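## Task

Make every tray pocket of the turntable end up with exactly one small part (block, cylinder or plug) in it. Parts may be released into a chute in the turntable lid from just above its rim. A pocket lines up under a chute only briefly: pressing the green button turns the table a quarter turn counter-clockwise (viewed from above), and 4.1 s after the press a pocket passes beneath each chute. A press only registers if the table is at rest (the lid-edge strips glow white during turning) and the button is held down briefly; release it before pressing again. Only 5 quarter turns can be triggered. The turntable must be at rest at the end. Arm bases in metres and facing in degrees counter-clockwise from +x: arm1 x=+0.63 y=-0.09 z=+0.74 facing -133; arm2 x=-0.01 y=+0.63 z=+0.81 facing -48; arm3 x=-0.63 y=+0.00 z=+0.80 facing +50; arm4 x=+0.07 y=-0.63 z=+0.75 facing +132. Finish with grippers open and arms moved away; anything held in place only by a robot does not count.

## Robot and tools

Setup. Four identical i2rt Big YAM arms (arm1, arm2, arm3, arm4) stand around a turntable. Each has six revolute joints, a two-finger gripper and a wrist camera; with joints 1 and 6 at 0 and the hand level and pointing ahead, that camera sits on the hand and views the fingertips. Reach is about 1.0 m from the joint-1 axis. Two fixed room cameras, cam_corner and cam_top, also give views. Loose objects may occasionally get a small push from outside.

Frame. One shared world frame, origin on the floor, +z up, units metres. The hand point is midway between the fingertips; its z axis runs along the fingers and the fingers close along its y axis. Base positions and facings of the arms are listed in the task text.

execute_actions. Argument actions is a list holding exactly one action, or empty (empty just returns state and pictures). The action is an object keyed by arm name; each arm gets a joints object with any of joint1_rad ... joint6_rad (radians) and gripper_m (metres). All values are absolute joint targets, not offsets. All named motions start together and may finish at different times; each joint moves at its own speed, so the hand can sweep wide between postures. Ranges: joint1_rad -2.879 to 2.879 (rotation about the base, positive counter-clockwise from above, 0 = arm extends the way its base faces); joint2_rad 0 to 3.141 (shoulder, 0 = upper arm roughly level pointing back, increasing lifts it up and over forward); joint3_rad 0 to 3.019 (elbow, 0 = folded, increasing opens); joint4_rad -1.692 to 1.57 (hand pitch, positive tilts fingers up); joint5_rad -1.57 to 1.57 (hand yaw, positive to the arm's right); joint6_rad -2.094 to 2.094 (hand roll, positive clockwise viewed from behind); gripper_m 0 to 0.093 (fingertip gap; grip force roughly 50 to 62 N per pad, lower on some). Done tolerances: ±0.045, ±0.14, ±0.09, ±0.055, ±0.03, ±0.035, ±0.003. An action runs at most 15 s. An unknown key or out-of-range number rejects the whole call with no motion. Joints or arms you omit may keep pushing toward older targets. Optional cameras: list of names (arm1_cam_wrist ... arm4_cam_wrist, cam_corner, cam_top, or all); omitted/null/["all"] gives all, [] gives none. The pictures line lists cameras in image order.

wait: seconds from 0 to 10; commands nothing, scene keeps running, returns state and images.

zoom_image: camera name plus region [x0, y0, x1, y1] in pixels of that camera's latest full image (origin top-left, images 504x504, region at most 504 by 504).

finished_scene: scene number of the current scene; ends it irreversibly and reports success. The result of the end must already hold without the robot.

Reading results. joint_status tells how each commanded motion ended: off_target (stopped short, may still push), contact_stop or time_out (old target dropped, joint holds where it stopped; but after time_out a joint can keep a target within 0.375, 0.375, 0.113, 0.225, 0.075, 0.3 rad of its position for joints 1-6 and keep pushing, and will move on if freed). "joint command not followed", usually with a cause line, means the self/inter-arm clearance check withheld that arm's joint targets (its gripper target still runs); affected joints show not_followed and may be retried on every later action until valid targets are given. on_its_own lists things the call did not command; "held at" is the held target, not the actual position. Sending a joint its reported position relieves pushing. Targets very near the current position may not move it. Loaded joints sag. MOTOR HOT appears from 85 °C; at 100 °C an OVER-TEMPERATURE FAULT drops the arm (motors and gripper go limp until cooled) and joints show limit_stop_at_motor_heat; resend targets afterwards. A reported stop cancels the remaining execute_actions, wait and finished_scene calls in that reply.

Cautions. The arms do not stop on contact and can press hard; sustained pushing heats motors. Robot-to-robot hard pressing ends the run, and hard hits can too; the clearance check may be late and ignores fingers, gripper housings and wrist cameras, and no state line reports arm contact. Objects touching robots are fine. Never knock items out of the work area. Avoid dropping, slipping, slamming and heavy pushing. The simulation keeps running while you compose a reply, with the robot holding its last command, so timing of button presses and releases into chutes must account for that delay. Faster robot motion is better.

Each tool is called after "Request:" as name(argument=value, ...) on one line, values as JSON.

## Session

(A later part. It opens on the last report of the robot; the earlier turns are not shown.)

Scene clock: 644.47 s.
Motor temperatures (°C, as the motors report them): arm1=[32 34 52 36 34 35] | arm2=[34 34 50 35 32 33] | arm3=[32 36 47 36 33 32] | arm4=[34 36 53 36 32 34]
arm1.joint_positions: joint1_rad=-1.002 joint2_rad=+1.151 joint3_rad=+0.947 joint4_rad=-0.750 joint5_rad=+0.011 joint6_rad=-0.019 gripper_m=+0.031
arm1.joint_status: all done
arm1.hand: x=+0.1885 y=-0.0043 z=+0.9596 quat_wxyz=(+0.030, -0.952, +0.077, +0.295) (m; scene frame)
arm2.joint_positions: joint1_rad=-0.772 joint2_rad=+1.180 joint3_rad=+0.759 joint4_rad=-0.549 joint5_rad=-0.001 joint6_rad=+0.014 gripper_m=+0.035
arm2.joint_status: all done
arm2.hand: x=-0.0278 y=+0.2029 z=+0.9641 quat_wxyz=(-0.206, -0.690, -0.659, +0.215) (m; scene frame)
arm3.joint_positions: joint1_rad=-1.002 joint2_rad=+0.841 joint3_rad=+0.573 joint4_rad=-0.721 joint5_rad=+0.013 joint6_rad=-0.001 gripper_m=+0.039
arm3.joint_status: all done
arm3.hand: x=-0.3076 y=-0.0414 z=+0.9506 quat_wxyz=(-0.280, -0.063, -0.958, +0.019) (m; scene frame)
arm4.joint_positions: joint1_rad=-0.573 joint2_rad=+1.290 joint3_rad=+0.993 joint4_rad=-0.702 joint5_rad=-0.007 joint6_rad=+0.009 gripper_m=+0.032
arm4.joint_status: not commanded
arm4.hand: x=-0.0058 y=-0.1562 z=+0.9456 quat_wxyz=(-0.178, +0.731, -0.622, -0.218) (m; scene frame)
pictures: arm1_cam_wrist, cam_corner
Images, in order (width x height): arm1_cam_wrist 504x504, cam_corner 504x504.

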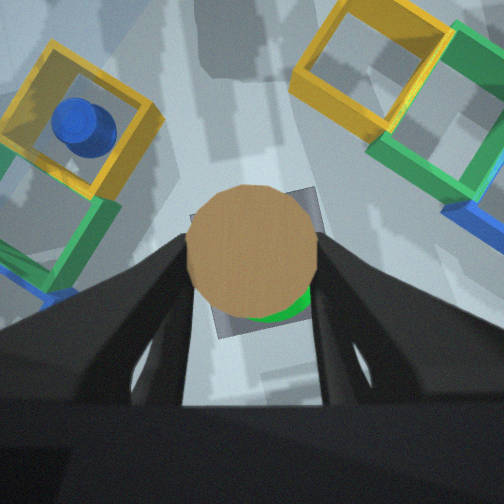

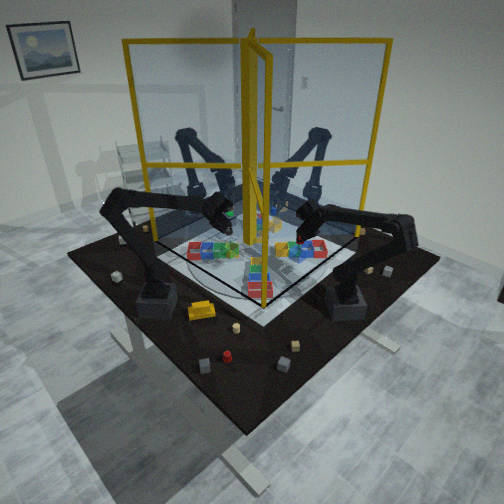

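Request:
execute_actions(actions=[{"arm1":{"joints":{"joint2_rad":1.22}}}], cameras=["cam_top","cam_corner"])

Request:
execute_actions(actions=[{"arm1":{"joints":{"joint1_rad":-1.13,"joint2_rad":0.73,"joint4_rad":-0.905}}}], cameras=["cam_top"])

Request:
execute_actions(actions=[{"arm1":{"joints":{"joint3_rad":0.72}}}], cameras=["cam_top"])

Request:
wait(seconds=0.5)

Request:
wait(seconds=0.4)

Request:
wait(seconds=0.3)

Request:
wait(seconds=0.3)

Request:
wait(seconds=0.3)

Request:
wait(seconds=0.3)

Request:
wait(seconds=0.3)

Request:
wait(seconds=0.5)

Request:
wait(seconds=1.5)

Request:
wait(seconds=1.5)

Scene clock: 679.23 s.
Motor temperatures (°C, as the motors report them): arm1=[32 34 52 36 34 35] | arm2=[34 34 50 35 32 33] | arm3=[32 36 48 36 33 32] | arm4=[34 36 54 36 32 34]
arm1.joint_positions: joint1_rad=-1.002 joint2_rad=+1.206 joint3_rad=+0.949 joint4_rad=-0.745 joint5_rad=+0.011 joint6_rad=-0.019 gripper_m=+0.031
arm1.joint_status: all done
arm1.hand: x=+0.1826 y=-0.0034 z=+0.9376 quat_wxyz=(+0.028, -0.959, +0.077, +0.272) (m; scene frame)
arm2.joint_positions: joint1_rad=-0.772 joint2_rad=+1.180 joint3_rad=+0.759 joint4_rad=-0.549 joint5_rad=-0.001 joint6_rad=+0.014 gripper_m=+0.035
arm2.joint_status: not commanded
arm2.hand: x=-0.0278 y=+0.2029 z=+0.9641 quat_wxyz=(-0.206, -0.690, -0.659, +0.215) (m; scene frame)
arm3.joint_positions: joint1_rad=-1.002 joint2_rad=+0.841 joint3_rad=+0.573 joint4_rad=-0.721 joint5_rad=+0.013 joint6_rad=-0.001 gripper_m=+0.039
arm3.joint_status: not commanded
arm3.hand: x=-0.3076 y=-0.0414 z=+0.9506 quat_wxyz=(-0.280, -0.063, -0.958, +0.019) (m; scene frame)
arm4.joint_positions: joint1_rad=-0.573 joint2_rad=+1.290 joint3_rad=+0.993 joint4_rad=-0.702 joint5_rad=-0.007 joint6_rad=+0.009 gripper_m=+0.032
arm4.joint_status: not commanded
arm4.hand: x=-0.0058 y=-0.1562 z=+0.9456 quat_wxyz=(-0.178, +0.731, -0.622, -0.218) (m; scene frame)
pictures: cam_corner, cam_top
Images, in order (width x height): cam_corner 504x504, cam_top 504x504.

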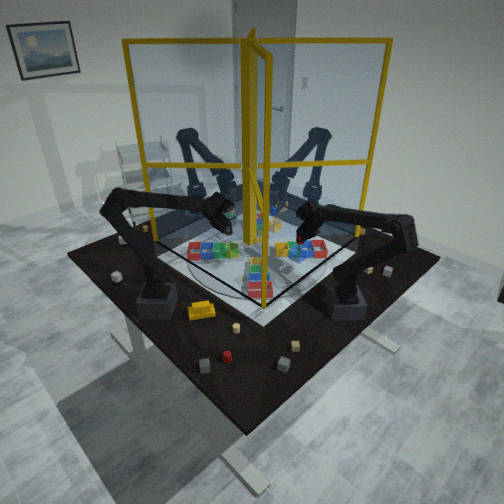

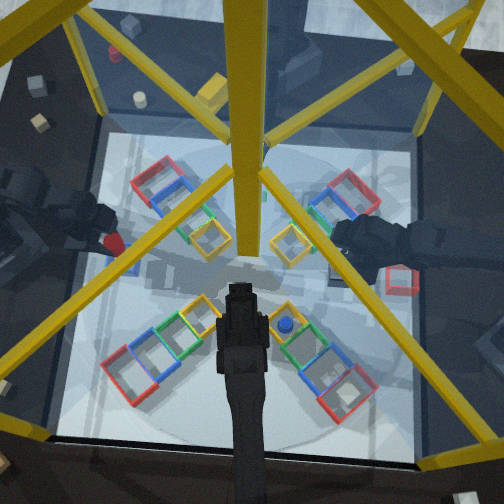

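Scene clock: 680.60 s.
Motor temperatures (°C, as the motors report them): arm1=[32 34 52 36 34 35] | arm2=[34 34 50 35 32 33] | arm3=[32 36 48 36 33 32] | arm4=[34 36 54 36 32 34]
arm1.joint_positions: joint1_rad=-1.137 joint2_rad=+0.722 joint3_rad=+0.949 joint4_rad=-0.887 joint5_rad=+0.010 joint6_rad=-0.019 gripper_m=+0.031
arm1.joint_status: all done
arm1.hand: x=+0.2936 y=+0.0260 z=+1.1016 quat_wxyz=(+0.073, -0.892, +0.134, +0.426) (m; scene frame)
arm2.joint_positions: joint1_rad=-0.772 joint2_rad=+1.180 joint3_rad=+0.759 joint4_rad=-0.549 joint5_rad=-0.001 joint6_rad=+0.014 gripper_m=+0.035
arm2.joint_status: not commanded
arm2.hand: x=-0.0278 y=+0.2029 z=+0.9641 quat_wxyz=(-0.206, -0.690, -0.659, +0.215) (m; scene frame)
arm3.joint_positions: joint1_rad=-1.002 joint2_rad=+0.841 joint3_rad=+0.573 joint4_rad=-0.721 joint5_rad=+0.013 joint6_rad=-0.001 gripper_m=+0.039
arm3.joint_status: not commanded
arm3.hand: x=-0.3076 y=-0.0414 z=+0.9506 quat_wxyz=(-0.280, -0.063, -0.958, +0.019) (m; scene frame)
arm4.joint_positions: joint1_rad=-0.573 joint2_rad=+1.290 joint3_rad=+0.993 joint4_rad=-0.702 joint5_rad=-0.007 joint6_rad=+0.009 gripper_m=+0.032
arm4.joint_status: not commanded
arm4.hand: x=-0.0058 y=-0.1562 z=+0.9456 quat_wxyz=(-0.178, +0.731, -0.622, -0.218) (m; scene frame)
pictures: cam_top
Images, in order (width x height): cam_top 504x504.

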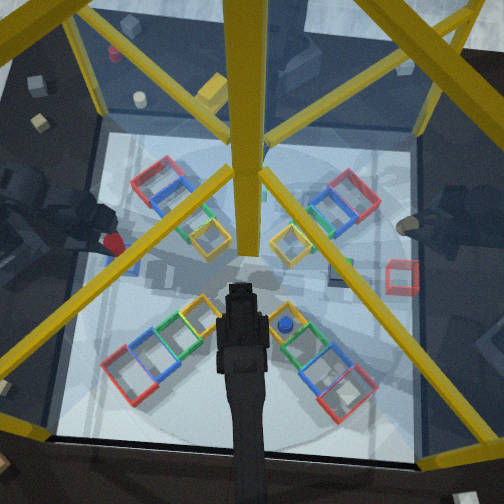

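Scene clock: 681.80 s.
Motor temperatures (°C, as the motors report them): arm1=[32 34 52 36 34 35] | arm2=[34 34 50 35 32 33] | arm3=[32 36 48 36 33 32] | arm4=[34 36 54 36 32 34]
arm1.joint_positions: joint1_rad=-1.137 joint2_rad=+0.728 joint3_rad=+0.720 joint4_rad=-0.895 joint5_rad=+0.010 joint6_rad=-0.019 gripper_m=+0.031
arm1.joint_status: all done
arm1.hand: x=+0.3241 y=+0.0154 z=+0.9724 quat_wxyz=(+0.055, -0.937, +0.140, +0.316) (m; scene frame)
arm2.joint_positions: joint1_rad=-0.772 joint2_rad=+1.180 joint3_rad=+0.759 joint4_rad=-0.549 joint5_rad=-0.001 joint6_rad=+0.014 gripper_m=+0.035
arm2.joint_status: not commanded
arm2.hand: x=-0.0278 y=+0.2029 z=+0.9641 quat_wxyz=(-0.206, -0.690, -0.659, +0.215) (m; scene frame)
arm3.joint_positions: joint1_rad=-1.002 joint2_rad=+0.841 joint3_rad=+0.573 joint4_rad=-0.721 joint5_rad=+0.013 joint6_rad=-0.001 gripper_m=+0.039
arm3.joint_status: not commanded
arm3.hand: x=-0.3076 y=-0.0414 z=+0.9506 quat_wxyz=(-0.280, -0.063, -0.958, +0.019) (m; scene frame)
arm4.joint_positions: joint1_rad=-0.573 joint2_rad=+1.290 joint3_rad=+0.993 joint4_rad=-0.702 joint5_rad=-0.007 joint6_rad=+0.009 gripper_m=+0.032
arm4.joint_status: not commanded
arm4.hand: x=-0.0058 y=-0.1562 z=+0.9456 quat_wxyz=(-0.178, +0.731, -0.622, -0.218) (m; scene frame)
pictures: cam_top
Images, in order (width x height): cam_top 504x504.

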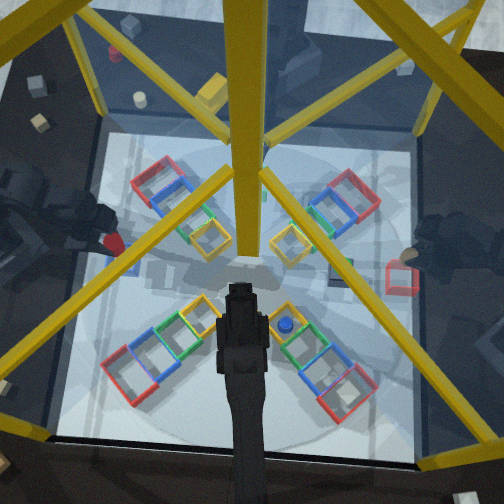

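Scene clock: 682.30 s.
Motor temperatures (°C, as the motors report them): arm1=[32 34 52 36 34 35] | arm2=[34 34 50 35 32 33] | arm3=[32 36 48 36 33 32] | arm4=[34 36 54 36 32 34]
arm1.joint_positions: joint1_rad=-1.137 joint2_rad=+0.728 joint3_rad=+0.720 joint4_rad=-0.895 joint5_rad=+0.010 joint6_rad=-0.019 gripper_m=+0.031
arm1.joint_status: all done
arm1.hand: x=+0.3241 y=+0.0154 z=+0.9724 quat_wxyz=(+0.055, -0.937, +0.140, +0.316) (m; scene frame)
arm2.joint_positions: joint1_rad=-0.772 joint2_rad=+1.180 joint3_rad=+0.759 joint4_rad=-0.549 joint5_rad=-0.001 joint6_rad=+0.014 gripper_m=+0.035
arm2.joint_status: not commanded
arm2.hand: x=-0.0278 y=+0.2029 z=+0.9641 quat_wxyz=(-0.206, -0.690, -0.659, +0.215) (m; scene frame)
arm3.joint_positions: joint1_rad=-1.002 joint2_rad=+0.841 joint3_rad=+0.573 joint4_rad=-0.721 joint5_rad=+0.013 joint6_rad=-0.001 gripper_m=+0.039
arm3.joint_status: not commanded
arm3.hand: x=-0.3076 y=-0.0414 z=+0.9506 quat_wxyz=(-0.280, -0.063, -0.958, +0.019) (m; scene frame)
arm4.joint_positions: joint1_rad=-0.573 joint2_rad=+1.290 joint3_rad=+0.993 joint4_rad=-0.702 joint5_rad=-0.007 joint6_rad=+0.009 gripper_m=+0.032
arm4.joint_status: not commanded
arm4.hand: x=-0.0058 y=-0.1562 z=+0.9456 quat_wxyz=(-0.178, +0.731, -0.622, -0.218) (m; scene frame)
wait: 0.50 s; at rest by 0.27 s
pictures: arm1_cam_wrist, arm2_cam_wrist, arm3_cam_wrist, arm4_cam_wrist, cam_corner, cam_top
Images, in order (width x height): arm1_cam_wrist 504x504, arm2_cam_wrist 504x504, arm3_cam_wrist 504x504, arm4_cam_wrist 504x504, cam_corner 504x504, cam_top 504x504.

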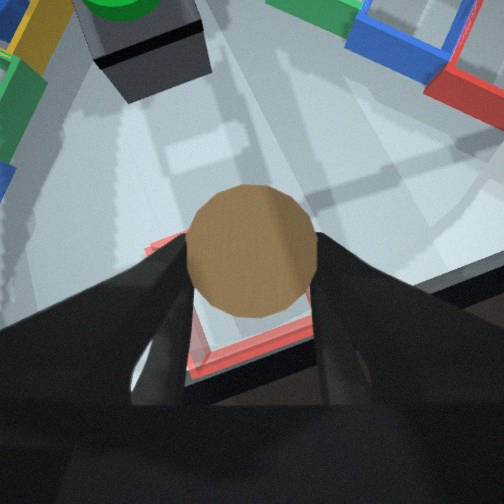

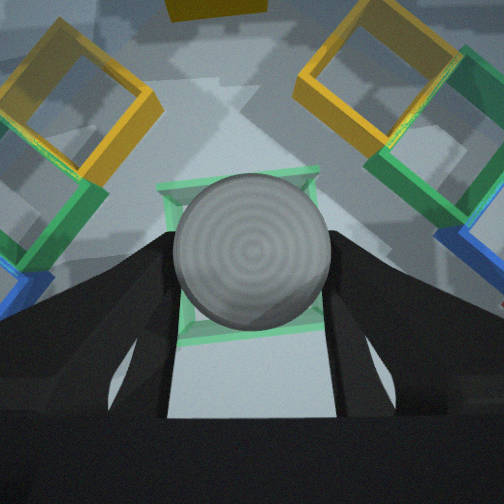

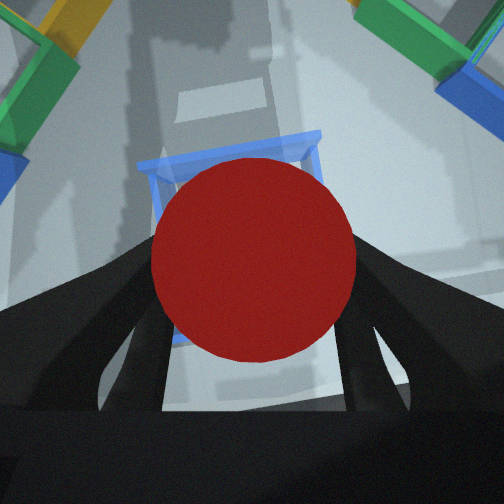

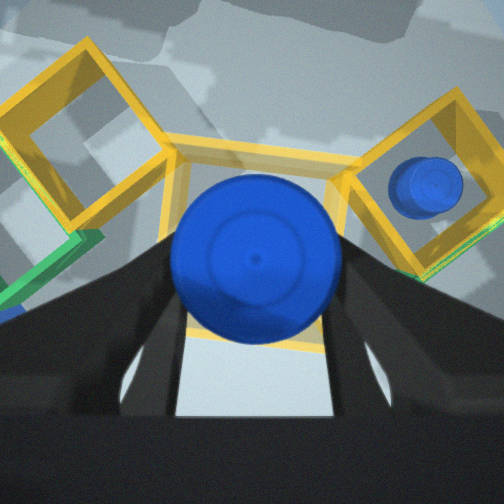

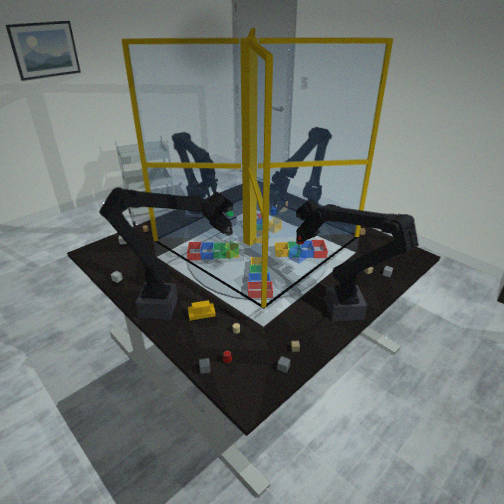

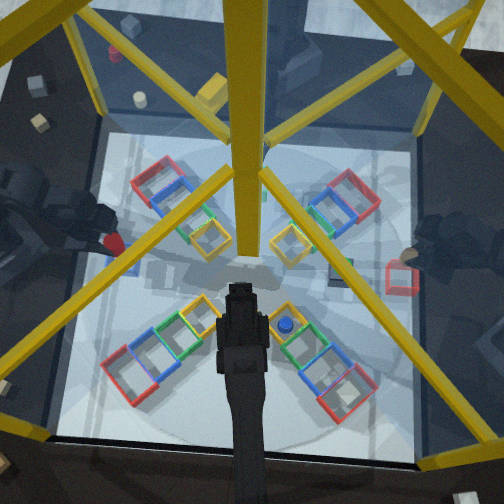

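Scene clock: 682.70 s.
Motor temperatures (°C, as the motors report them): arm1=[32 34 52 36 34 35] | arm2=[34 34 50 35 32 33] | arm3=[32 36 48 36 33 32] | arm4=[34 36 54 36 32 34]
arm1.joint_positions: joint1_rad=-1.137 joint2_rad=+0.728 joint3_rad=+0.720 joint4_rad=-0.895 joint5_rad=+0.010 joint6_rad=-0.019 gripper_m=+0.031
arm1.joint_status: all done
arm1.hand: x=+0.3241 y=+0.0154 z=+0.9724 quat_wxyz=(+0.055, -0.937, +0.140, +0.316) (m; scene frame)
arm2.joint_positions: joint1_rad=-0.772 joint2_rad=+1.180 joint3_rad=+0.759 joint4_rad=-0.549 joint5_rad=-0.001 joint6_rad=+0.014 gripper_m=+0.035
arm2.joint_status: not commanded
arm2.hand: x=-0.0278 y=+0.2029 z=+0.9641 quat_wxyz=(-0.206, -0.690, -0.659, +0.215) (m; scene frame)
arm3.joint_positions: joint1_rad=-1.002 joint2_rad=+0.841 joint3_rad=+0.573 joint4_rad=-0.721 joint5_rad=+0.013 joint6_rad=-0.001 gripper_m=+0.039
arm3.joint_status: not commanded
arm3.hand: x=-0.3076 y=-0.0414 z=+0.9506 quat_wxyz=(-0.280, -0.063, -0.958, +0.019) (m; scene frame)
arm4.joint_positions: joint1_rad=-0.573 joint2_rad=+1.290 joint3_rad=+0.993 joint4_rad=-0.702 joint5_rad=-0.007 joint6_rad=+0.009 gripper_m=+0.032
arm4.joint_status: not commanded
arm4.hand: x=-0.0058 y=-0.1562 z=+0.9456 quat_wxyz=(-0.178, +0.731, -0.622, -0.218) (m; scene frame)
wait: 0.40 s; at rest by 0.27 s
pictures: arm1_cam_wrist, arm2_cam_wrist, arm3_cam_wrist, arm4_cam_wrist, cam_corner, cam_top
Images, in order (width x height): arm1_cam_wrist 504x504, arm2_cam_wrist 504x504, arm3_cam_wrist 504x504, arm4_cam_wrist 504x504, cam_corner 504x504, cam_top 504x504.

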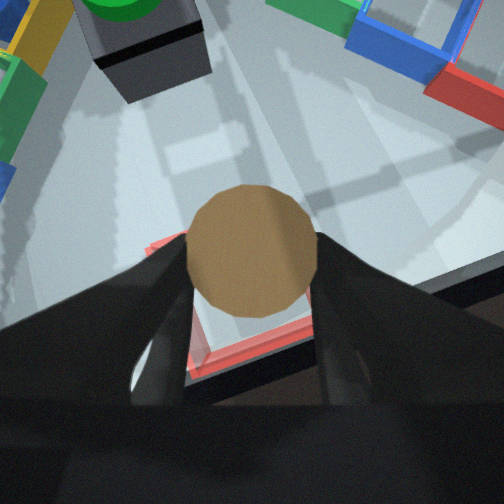

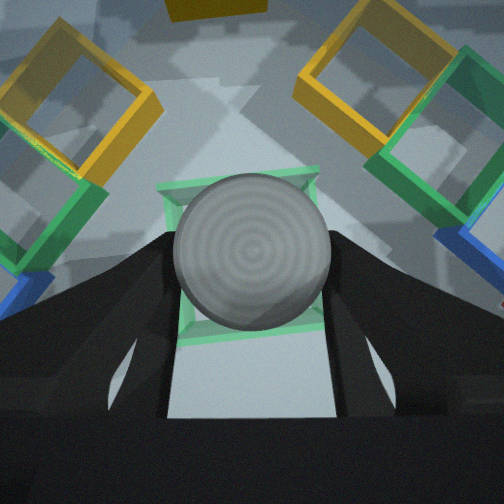

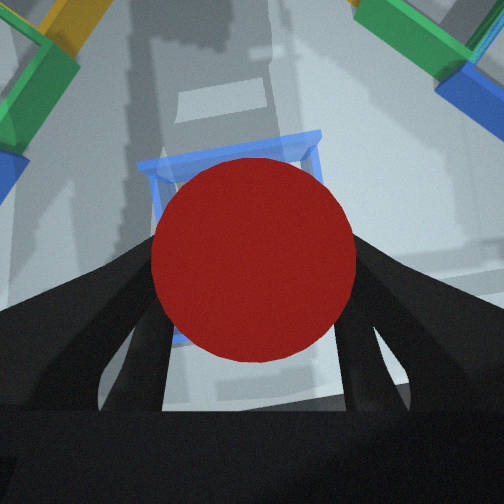

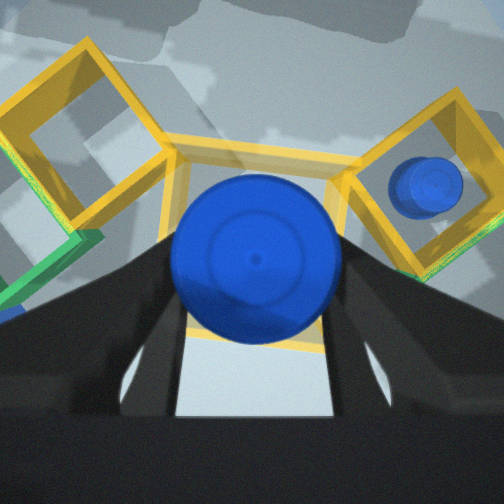

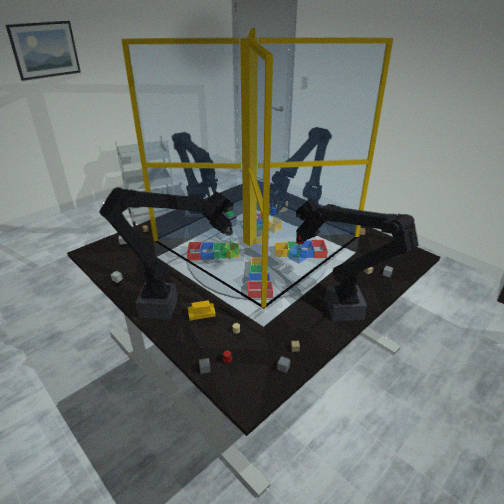

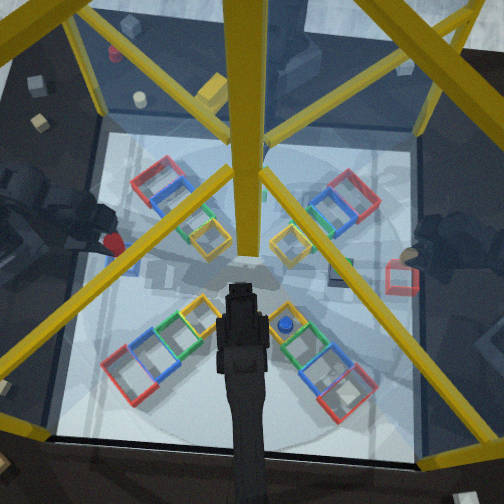

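Scene clock: 683.00 s.
Motor temperatures (°C, as the motors report them): arm1=[32 34 52 36 34 35] | arm2=[34 34 50 35 32 33] | arm3=[32 36 48 36 33 32] | arm4=[34 36 54 36 32 34]
arm1.joint_positions: joint1_rad=-1.137 joint2_rad=+0.728 joint3_rad=+0.720 joint4_rad=-0.895 joint5_rad=+0.010 joint6_rad=-0.019 gripper_m=+0.031
arm1.joint_status: all done
arm1.hand: x=+0.3241 y=+0.0154 z=+0.9724 quat_wxyz=(+0.055, -0.937, +0.140, +0.316) (m; scene frame)
arm2.joint_positions: joint1_rad=-0.772 joint2_rad=+1.180 joint3_rad=+0.759 joint4_rad=-0.549 joint5_rad=-0.001 joint6_rad=+0.014 gripper_m=+0.035
arm2.joint_status: not commanded
arm2.hand: x=-0.0278 y=+0.2029 z=+0.9641 quat_wxyz=(-0.206, -0.690, -0.659, +0.215) (m; scene frame)
arm3.joint_positions: joint1_rad=-1.002 joint2_rad=+0.841 joint3_rad=+0.573 joint4_rad=-0.721 joint5_rad=+0.013 joint6_rad=-0.001 gripper_m=+0.039
arm3.joint_status: not commanded
arm3.hand: x=-0.3076 y=-0.0414 z=+0.9506 quat_wxyz=(-0.280, -0.063, -0.958, +0.019) (m; scene frame)
arm4.joint_positions: joint1_rad=-0.573 joint2_rad=+1.290 joint3_rad=+0.993 joint4_rad=-0.702 joint5_rad=-0.007 joint6_rad=+0.009 gripper_m=+0.032
arm4.joint_status: not commanded
arm4.hand: x=-0.0058 y=-0.1562 z=+0.9456 quat_wxyz=(-0.178, +0.731, -0.622, -0.218) (m; scene frame)
wait: 0.30 s; at rest by 0.27 s
pictures: arm1_cam_wrist, arm2_cam_wrist, arm3_cam_wrist, arm4_cam_wrist, cam_corner, cam_top
Images, in order (width x height): arm1_cam_wrist 504x504, arm2_cam_wrist 504x504, arm3_cam_wrist 504x504, arm4_cam_wrist 504x504, cam_corner 504x504, cam_top 504x504.

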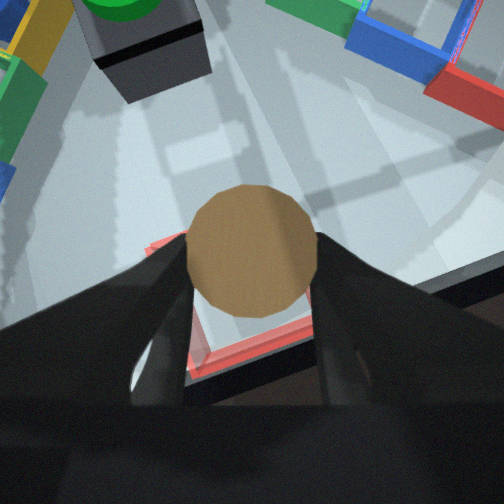

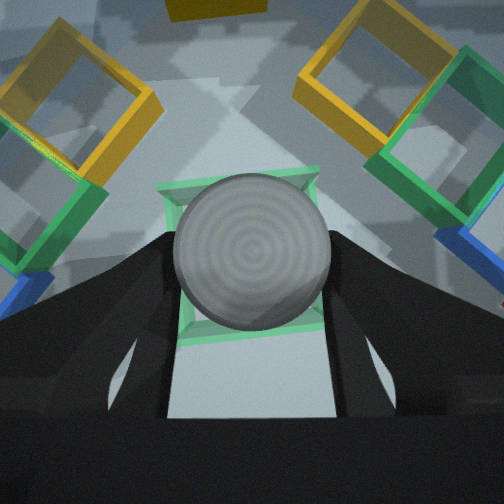

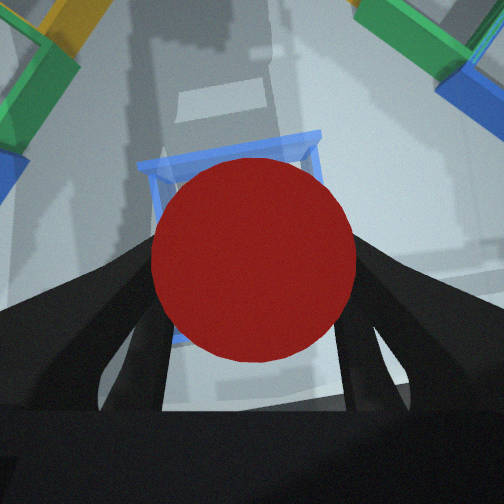

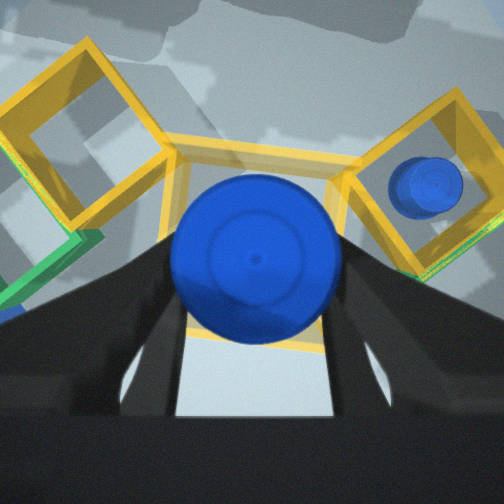

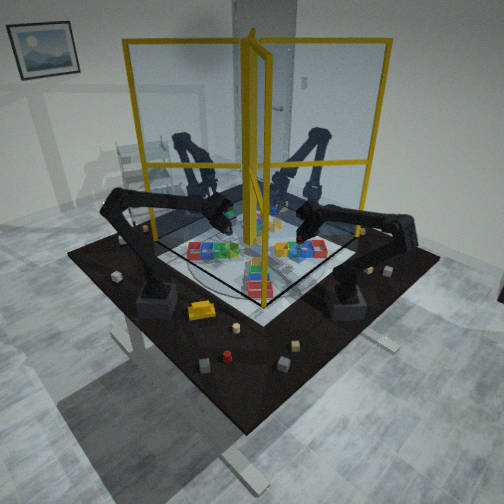

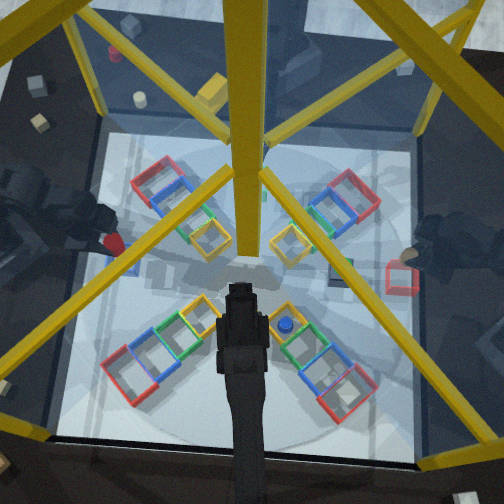

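Scene clock: 683.30 s.
Motor temperatures (°C, as the motors report them): arm1=[32 34 52 36 34 35] | arm2=[34 34 50 35 32 33] | arm3=[32 36 48 36 33 32] | arm4=[34 36 54 36 32 34]
arm1.joint_positions: joint1_rad=-1.137 joint2_rad=+0.728 joint3_rad=+0.720 joint4_rad=-0.895 joint5_rad=+0.010 joint6_rad=-0.019 gripper_m=+0.031
arm1.joint_status: all done
arm1.hand: x=+0.3241 y=+0.0154 z=+0.9724 quat_wxyz=(+0.055, -0.937, +0.140, +0.316) (m; scene frame)
arm2.joint_positions: joint1_rad=-0.772 joint2_rad=+1.180 joint3_rad=+0.759 joint4_rad=-0.549 joint5_rad=-0.001 joint6_rad=+0.014 gripper_m=+0.035
arm2.joint_status: not commanded
arm2.hand: x=-0.0278 y=+0.2029 z=+0.9641 quat_wxyz=(-0.206, -0.690, -0.659, +0.215) (m; scene frame)
arm3.joint_positions: joint1_rad=-1.002 joint2_rad=+0.841 joint3_rad=+0.573 joint4_rad=-0.721 joint5_rad=+0.013 joint6_rad=-0.001 gripper_m=+0.039
arm3.joint_status: not commanded
arm3.hand: x=-0.3076 y=-0.0414 z=+0.9506 quat_wxyz=(-0.280, -0.063, -0.958, +0.019) (m; scene frame)
arm4.joint_positions: joint1_rad=-0.573 joint2_rad=+1.290 joint3_rad=+0.993 joint4_rad=-0.702 joint5_rad=-0.007 joint6_rad=+0.009 gripper_m=+0.032
arm4.joint_status: not commanded
arm4.hand: x=-0.0058 y=-0.1562 z=+0.9456 quat_wxyz=(-0.178, +0.731, -0.622, -0.218) (m; scene frame)
wait: 0.30 s; at rest by 0.27 s
pictures: arm1_cam_wrist, arm2_cam_wrist, arm3_cam_wrist, arm4_cam_wrist, cam_corner, cam_top
Images, in order (width x height): arm1_cam_wrist 504x504, arm2_cam_wrist 504x504, arm3_cam_wrist 504x504, arm4_cam_wrist 504x504, cam_corner 504x504, cam_top 504x504.

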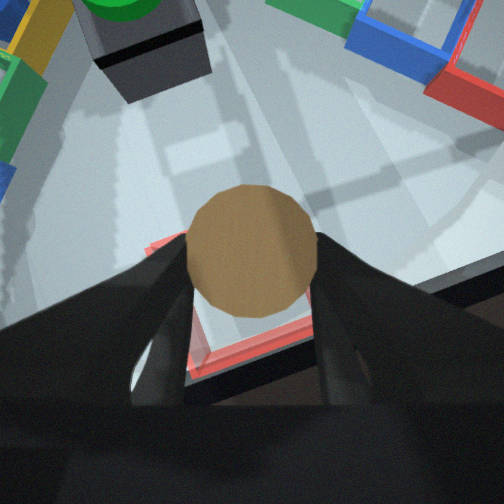

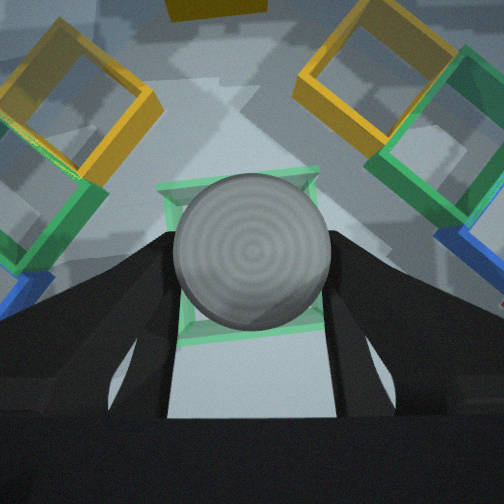

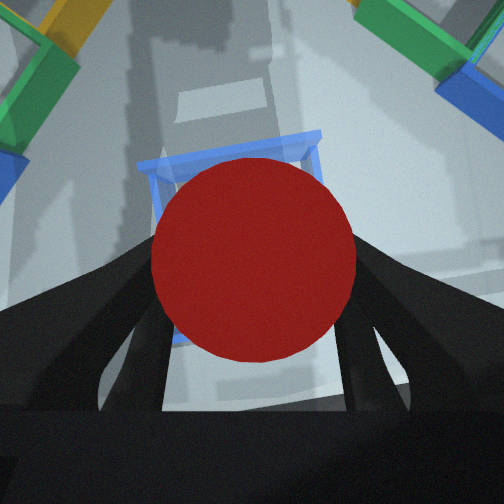

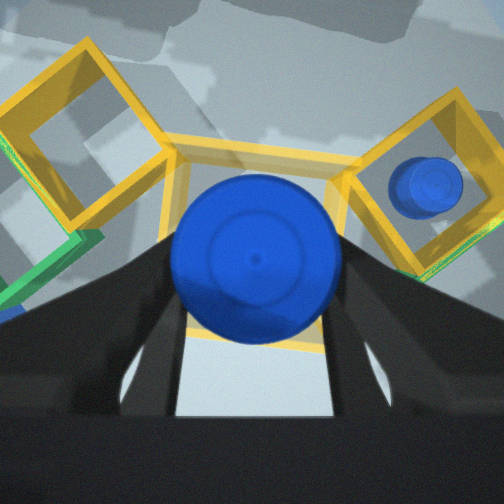

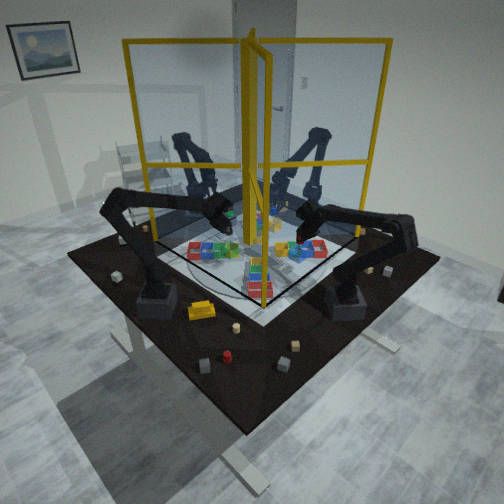

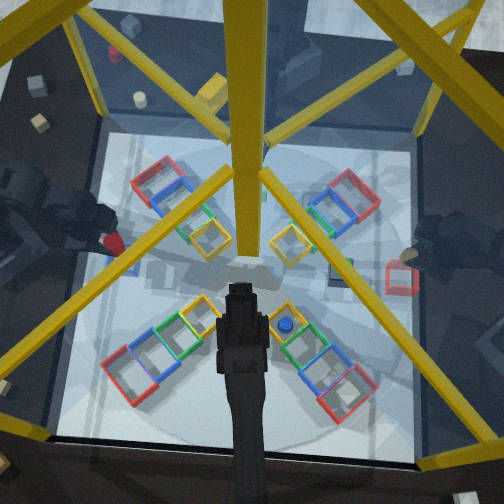

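Scene clock: 683.60 s.
Motor temperatures (°C, as the motors report them): arm1=[32 34 52 36 34 35] | arm2=[34 34 50 35 32 33] | arm3=[32 36 48 36 33 32] | arm4=[34 36 54 36 32 34]
arm1.joint_positions: joint1_rad=-1.137 joint2_rad=+0.728 joint3_rad=+0.720 joint4_rad=-0.895 joint5_rad=+0.010 joint6_rad=-0.019 gripper_m=+0.031
arm1.joint_status: all done
arm1.hand: x=+0.3241 y=+0.0154 z=+0.9724 quat_wxyz=(+0.055, -0.937, +0.140, +0.316) (m; scene frame)
arm2.joint_positions: joint1_rad=-0.772 joint2_rad=+1.180 joint3_rad=+0.759 joint4_rad=-0.549 joint5_rad=-0.001 joint6_rad=+0.014 gripper_m=+0.035
arm2.joint_status: not commanded
arm2.hand: x=-0.0278 y=+0.2029 z=+0.9641 quat_wxyz=(-0.206, -0.690, -0.659, +0.215) (m; scene frame)
arm3.joint_positions: joint1_rad=-1.002 joint2_rad=+0.841 joint3_rad=+0.573 joint4_rad=-0.721 joint5_rad=+0.013 joint6_rad=-0.001 gripper_m=+0.039
arm3.joint_status: not commanded
arm3.hand: x=-0.3076 y=-0.0414 z=+0.9506 quat_wxyz=(-0.280, -0.063, -0.958, +0.019) (m; scene frame)
arm4.joint_positions: joint1_rad=-0.573 joint2_rad=+1.290 joint3_rad=+0.993 joint4_rad=-0.702 joint5_rad=-0.007 joint6_rad=+0.009 gripper_m=+0.032
arm4.joint_status: not commanded
arm4.hand: x=-0.0058 y=-0.1562 z=+0.9456 quat_wxyz=(-0.178, +0.731, -0.622, -0.218) (m; scene frame)
wait: 0.30 s; at rest by 0.27 s
pictures: arm1_cam_wrist, arm2_cam_wrist, arm3_cam_wrist, arm4_cam_wrist, cam_corner, cam_top
Images, in order (width x height): arm1_cam_wrist 504x504, arm2_cam_wrist 504x504, arm3_cam_wrist 504x504, arm4_cam_wrist 504x504, cam_corner 504x504, cam_top 504x504.

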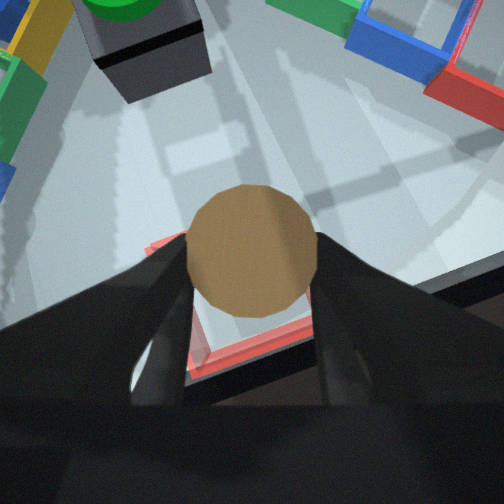

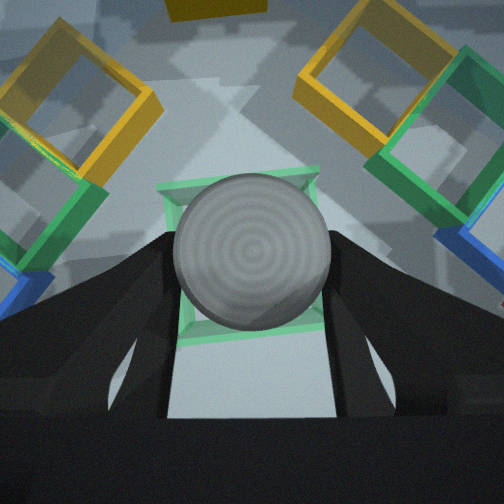

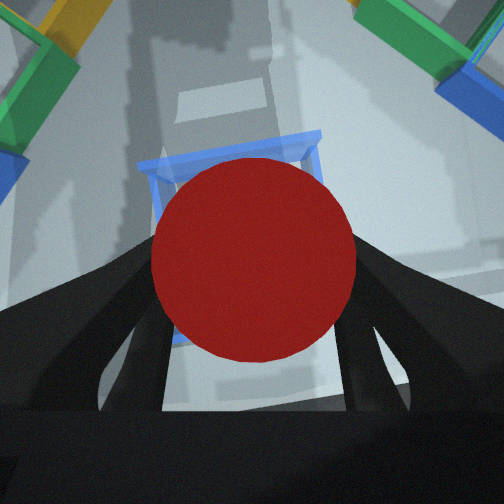

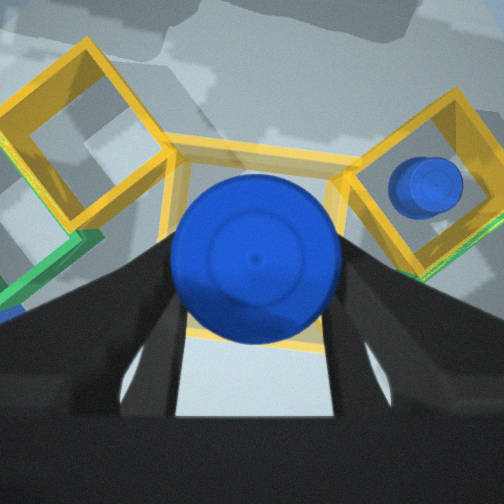

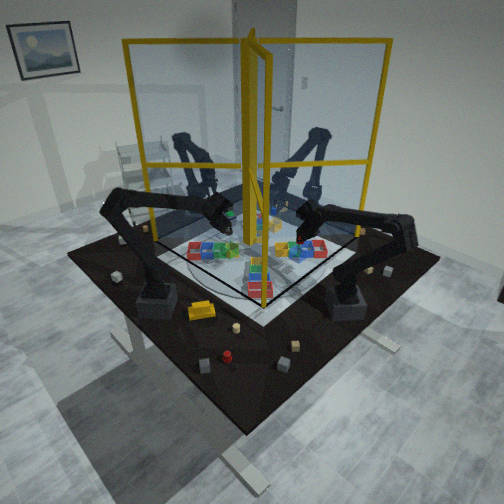

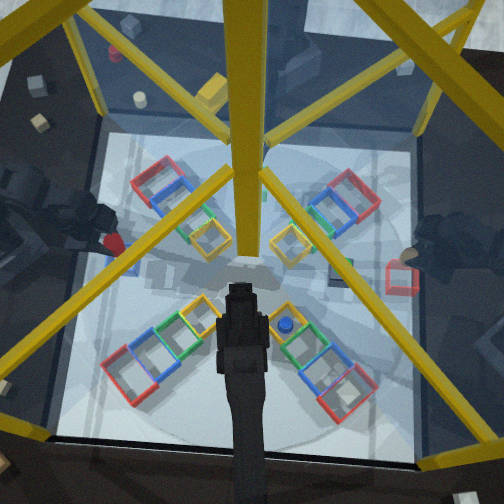

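Scene clock: 683.90 s.
Motor temperatures (°C, as the motors report them): arm1=[32 34 52 36 34 35] | arm2=[34 34 50 35 32 33] | arm3=[32 36 48 36 33 32] | arm4=[34 36 54 36 32 34]
arm1.joint_positions: joint1_rad=-1.137 joint2_rad=+0.728 joint3_rad=+0.720 joint4_rad=-0.895 joint5_rad=+0.010 joint6_rad=-0.019 gripper_m=+0.031
arm1.joint_status: all done
arm1.hand: x=+0.3241 y=+0.0154 z=+0.9724 quat_wxyz=(+0.055, -0.937, +0.140, +0.316) (m; scene frame)
arm2.joint_positions: joint1_rad=-0.772 joint2_rad=+1.180 joint3_rad=+0.759 joint4_rad=-0.549 joint5_rad=-0.001 joint6_rad=+0.014 gripper_m=+0.035
arm2.joint_status: not commanded
arm2.hand: x=-0.0278 y=+0.2029 z=+0.9641 quat_wxyz=(-0.206, -0.690, -0.659, +0.215) (m; scene frame)
arm3.joint_positions: joint1_rad=-1.002 joint2_rad=+0.841 joint3_rad=+0.573 joint4_rad=-0.721 joint5_rad=+0.013 joint6_rad=-0.001 gripper_m=+0.039
arm3.joint_status: not commanded
arm3.hand: x=-0.3076 y=-0.0414 z=+0.9506 quat_wxyz=(-0.280, -0.063, -0.958, +0.019) (m; scene frame)
arm4.joint_positions: joint1_rad=-0.573 joint2_rad=+1.290 joint3_rad=+0.993 joint4_rad=-0.702 joint5_rad=-0.007 joint6_rad=+0.009 gripper_m=+0.032
arm4.joint_status: not commanded
arm4.hand: x=-0.0058 y=-0.1562 z=+0.9456 quat_wxyz=(-0.178, +0.731, -0.622, -0.218) (m; scene frame)
wait: 0.30 s; at rest by 0.27 s
pictures: arm1_cam_wrist, arm2_cam_wrist, arm3_cam_wrist, arm4_cam_wrist, cam_corner, cam_top
Images, in order (width x height): arm1_cam_wrist 504x504, arm2_cam_wrist 504x504, arm3_cam_wrist 504x504, arm4_cam_wrist 504x504, cam_corner 504x504, cam_top 504x504.

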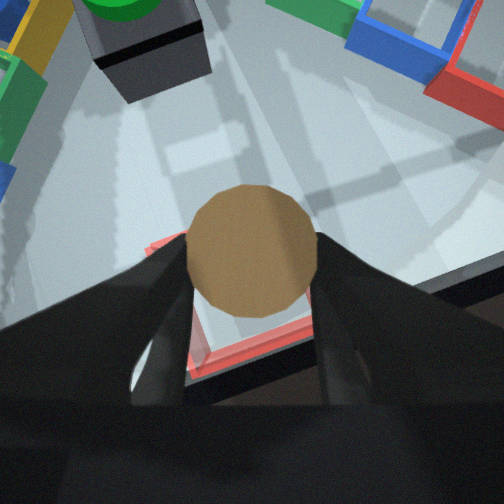

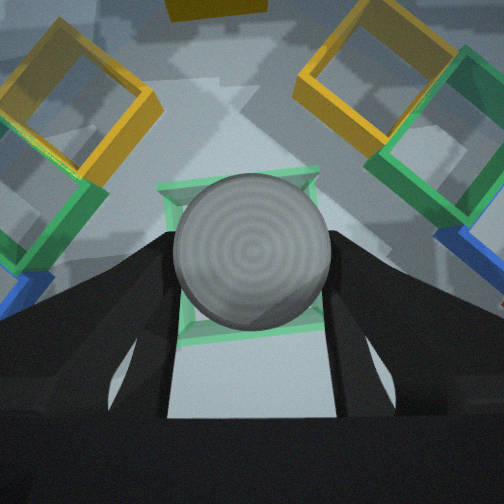

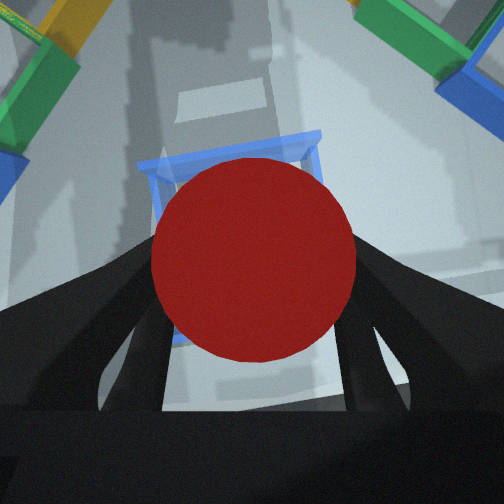

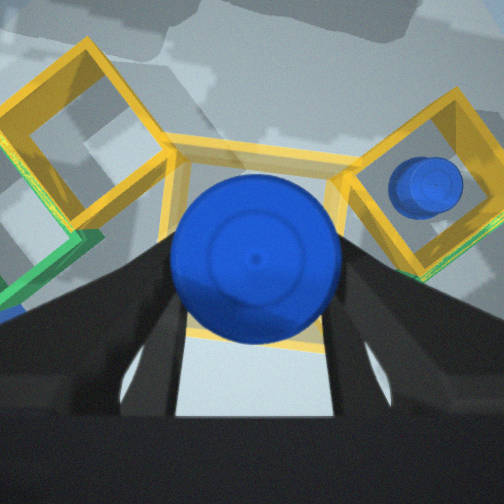

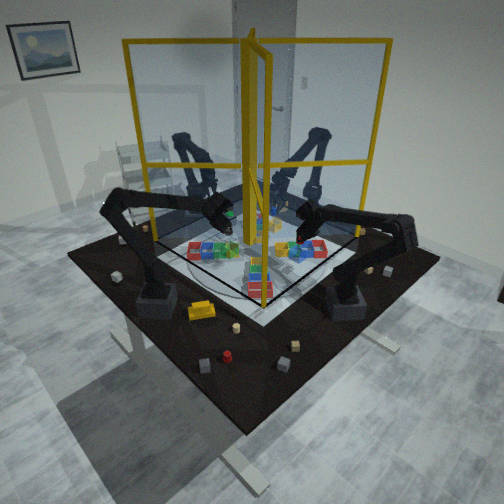

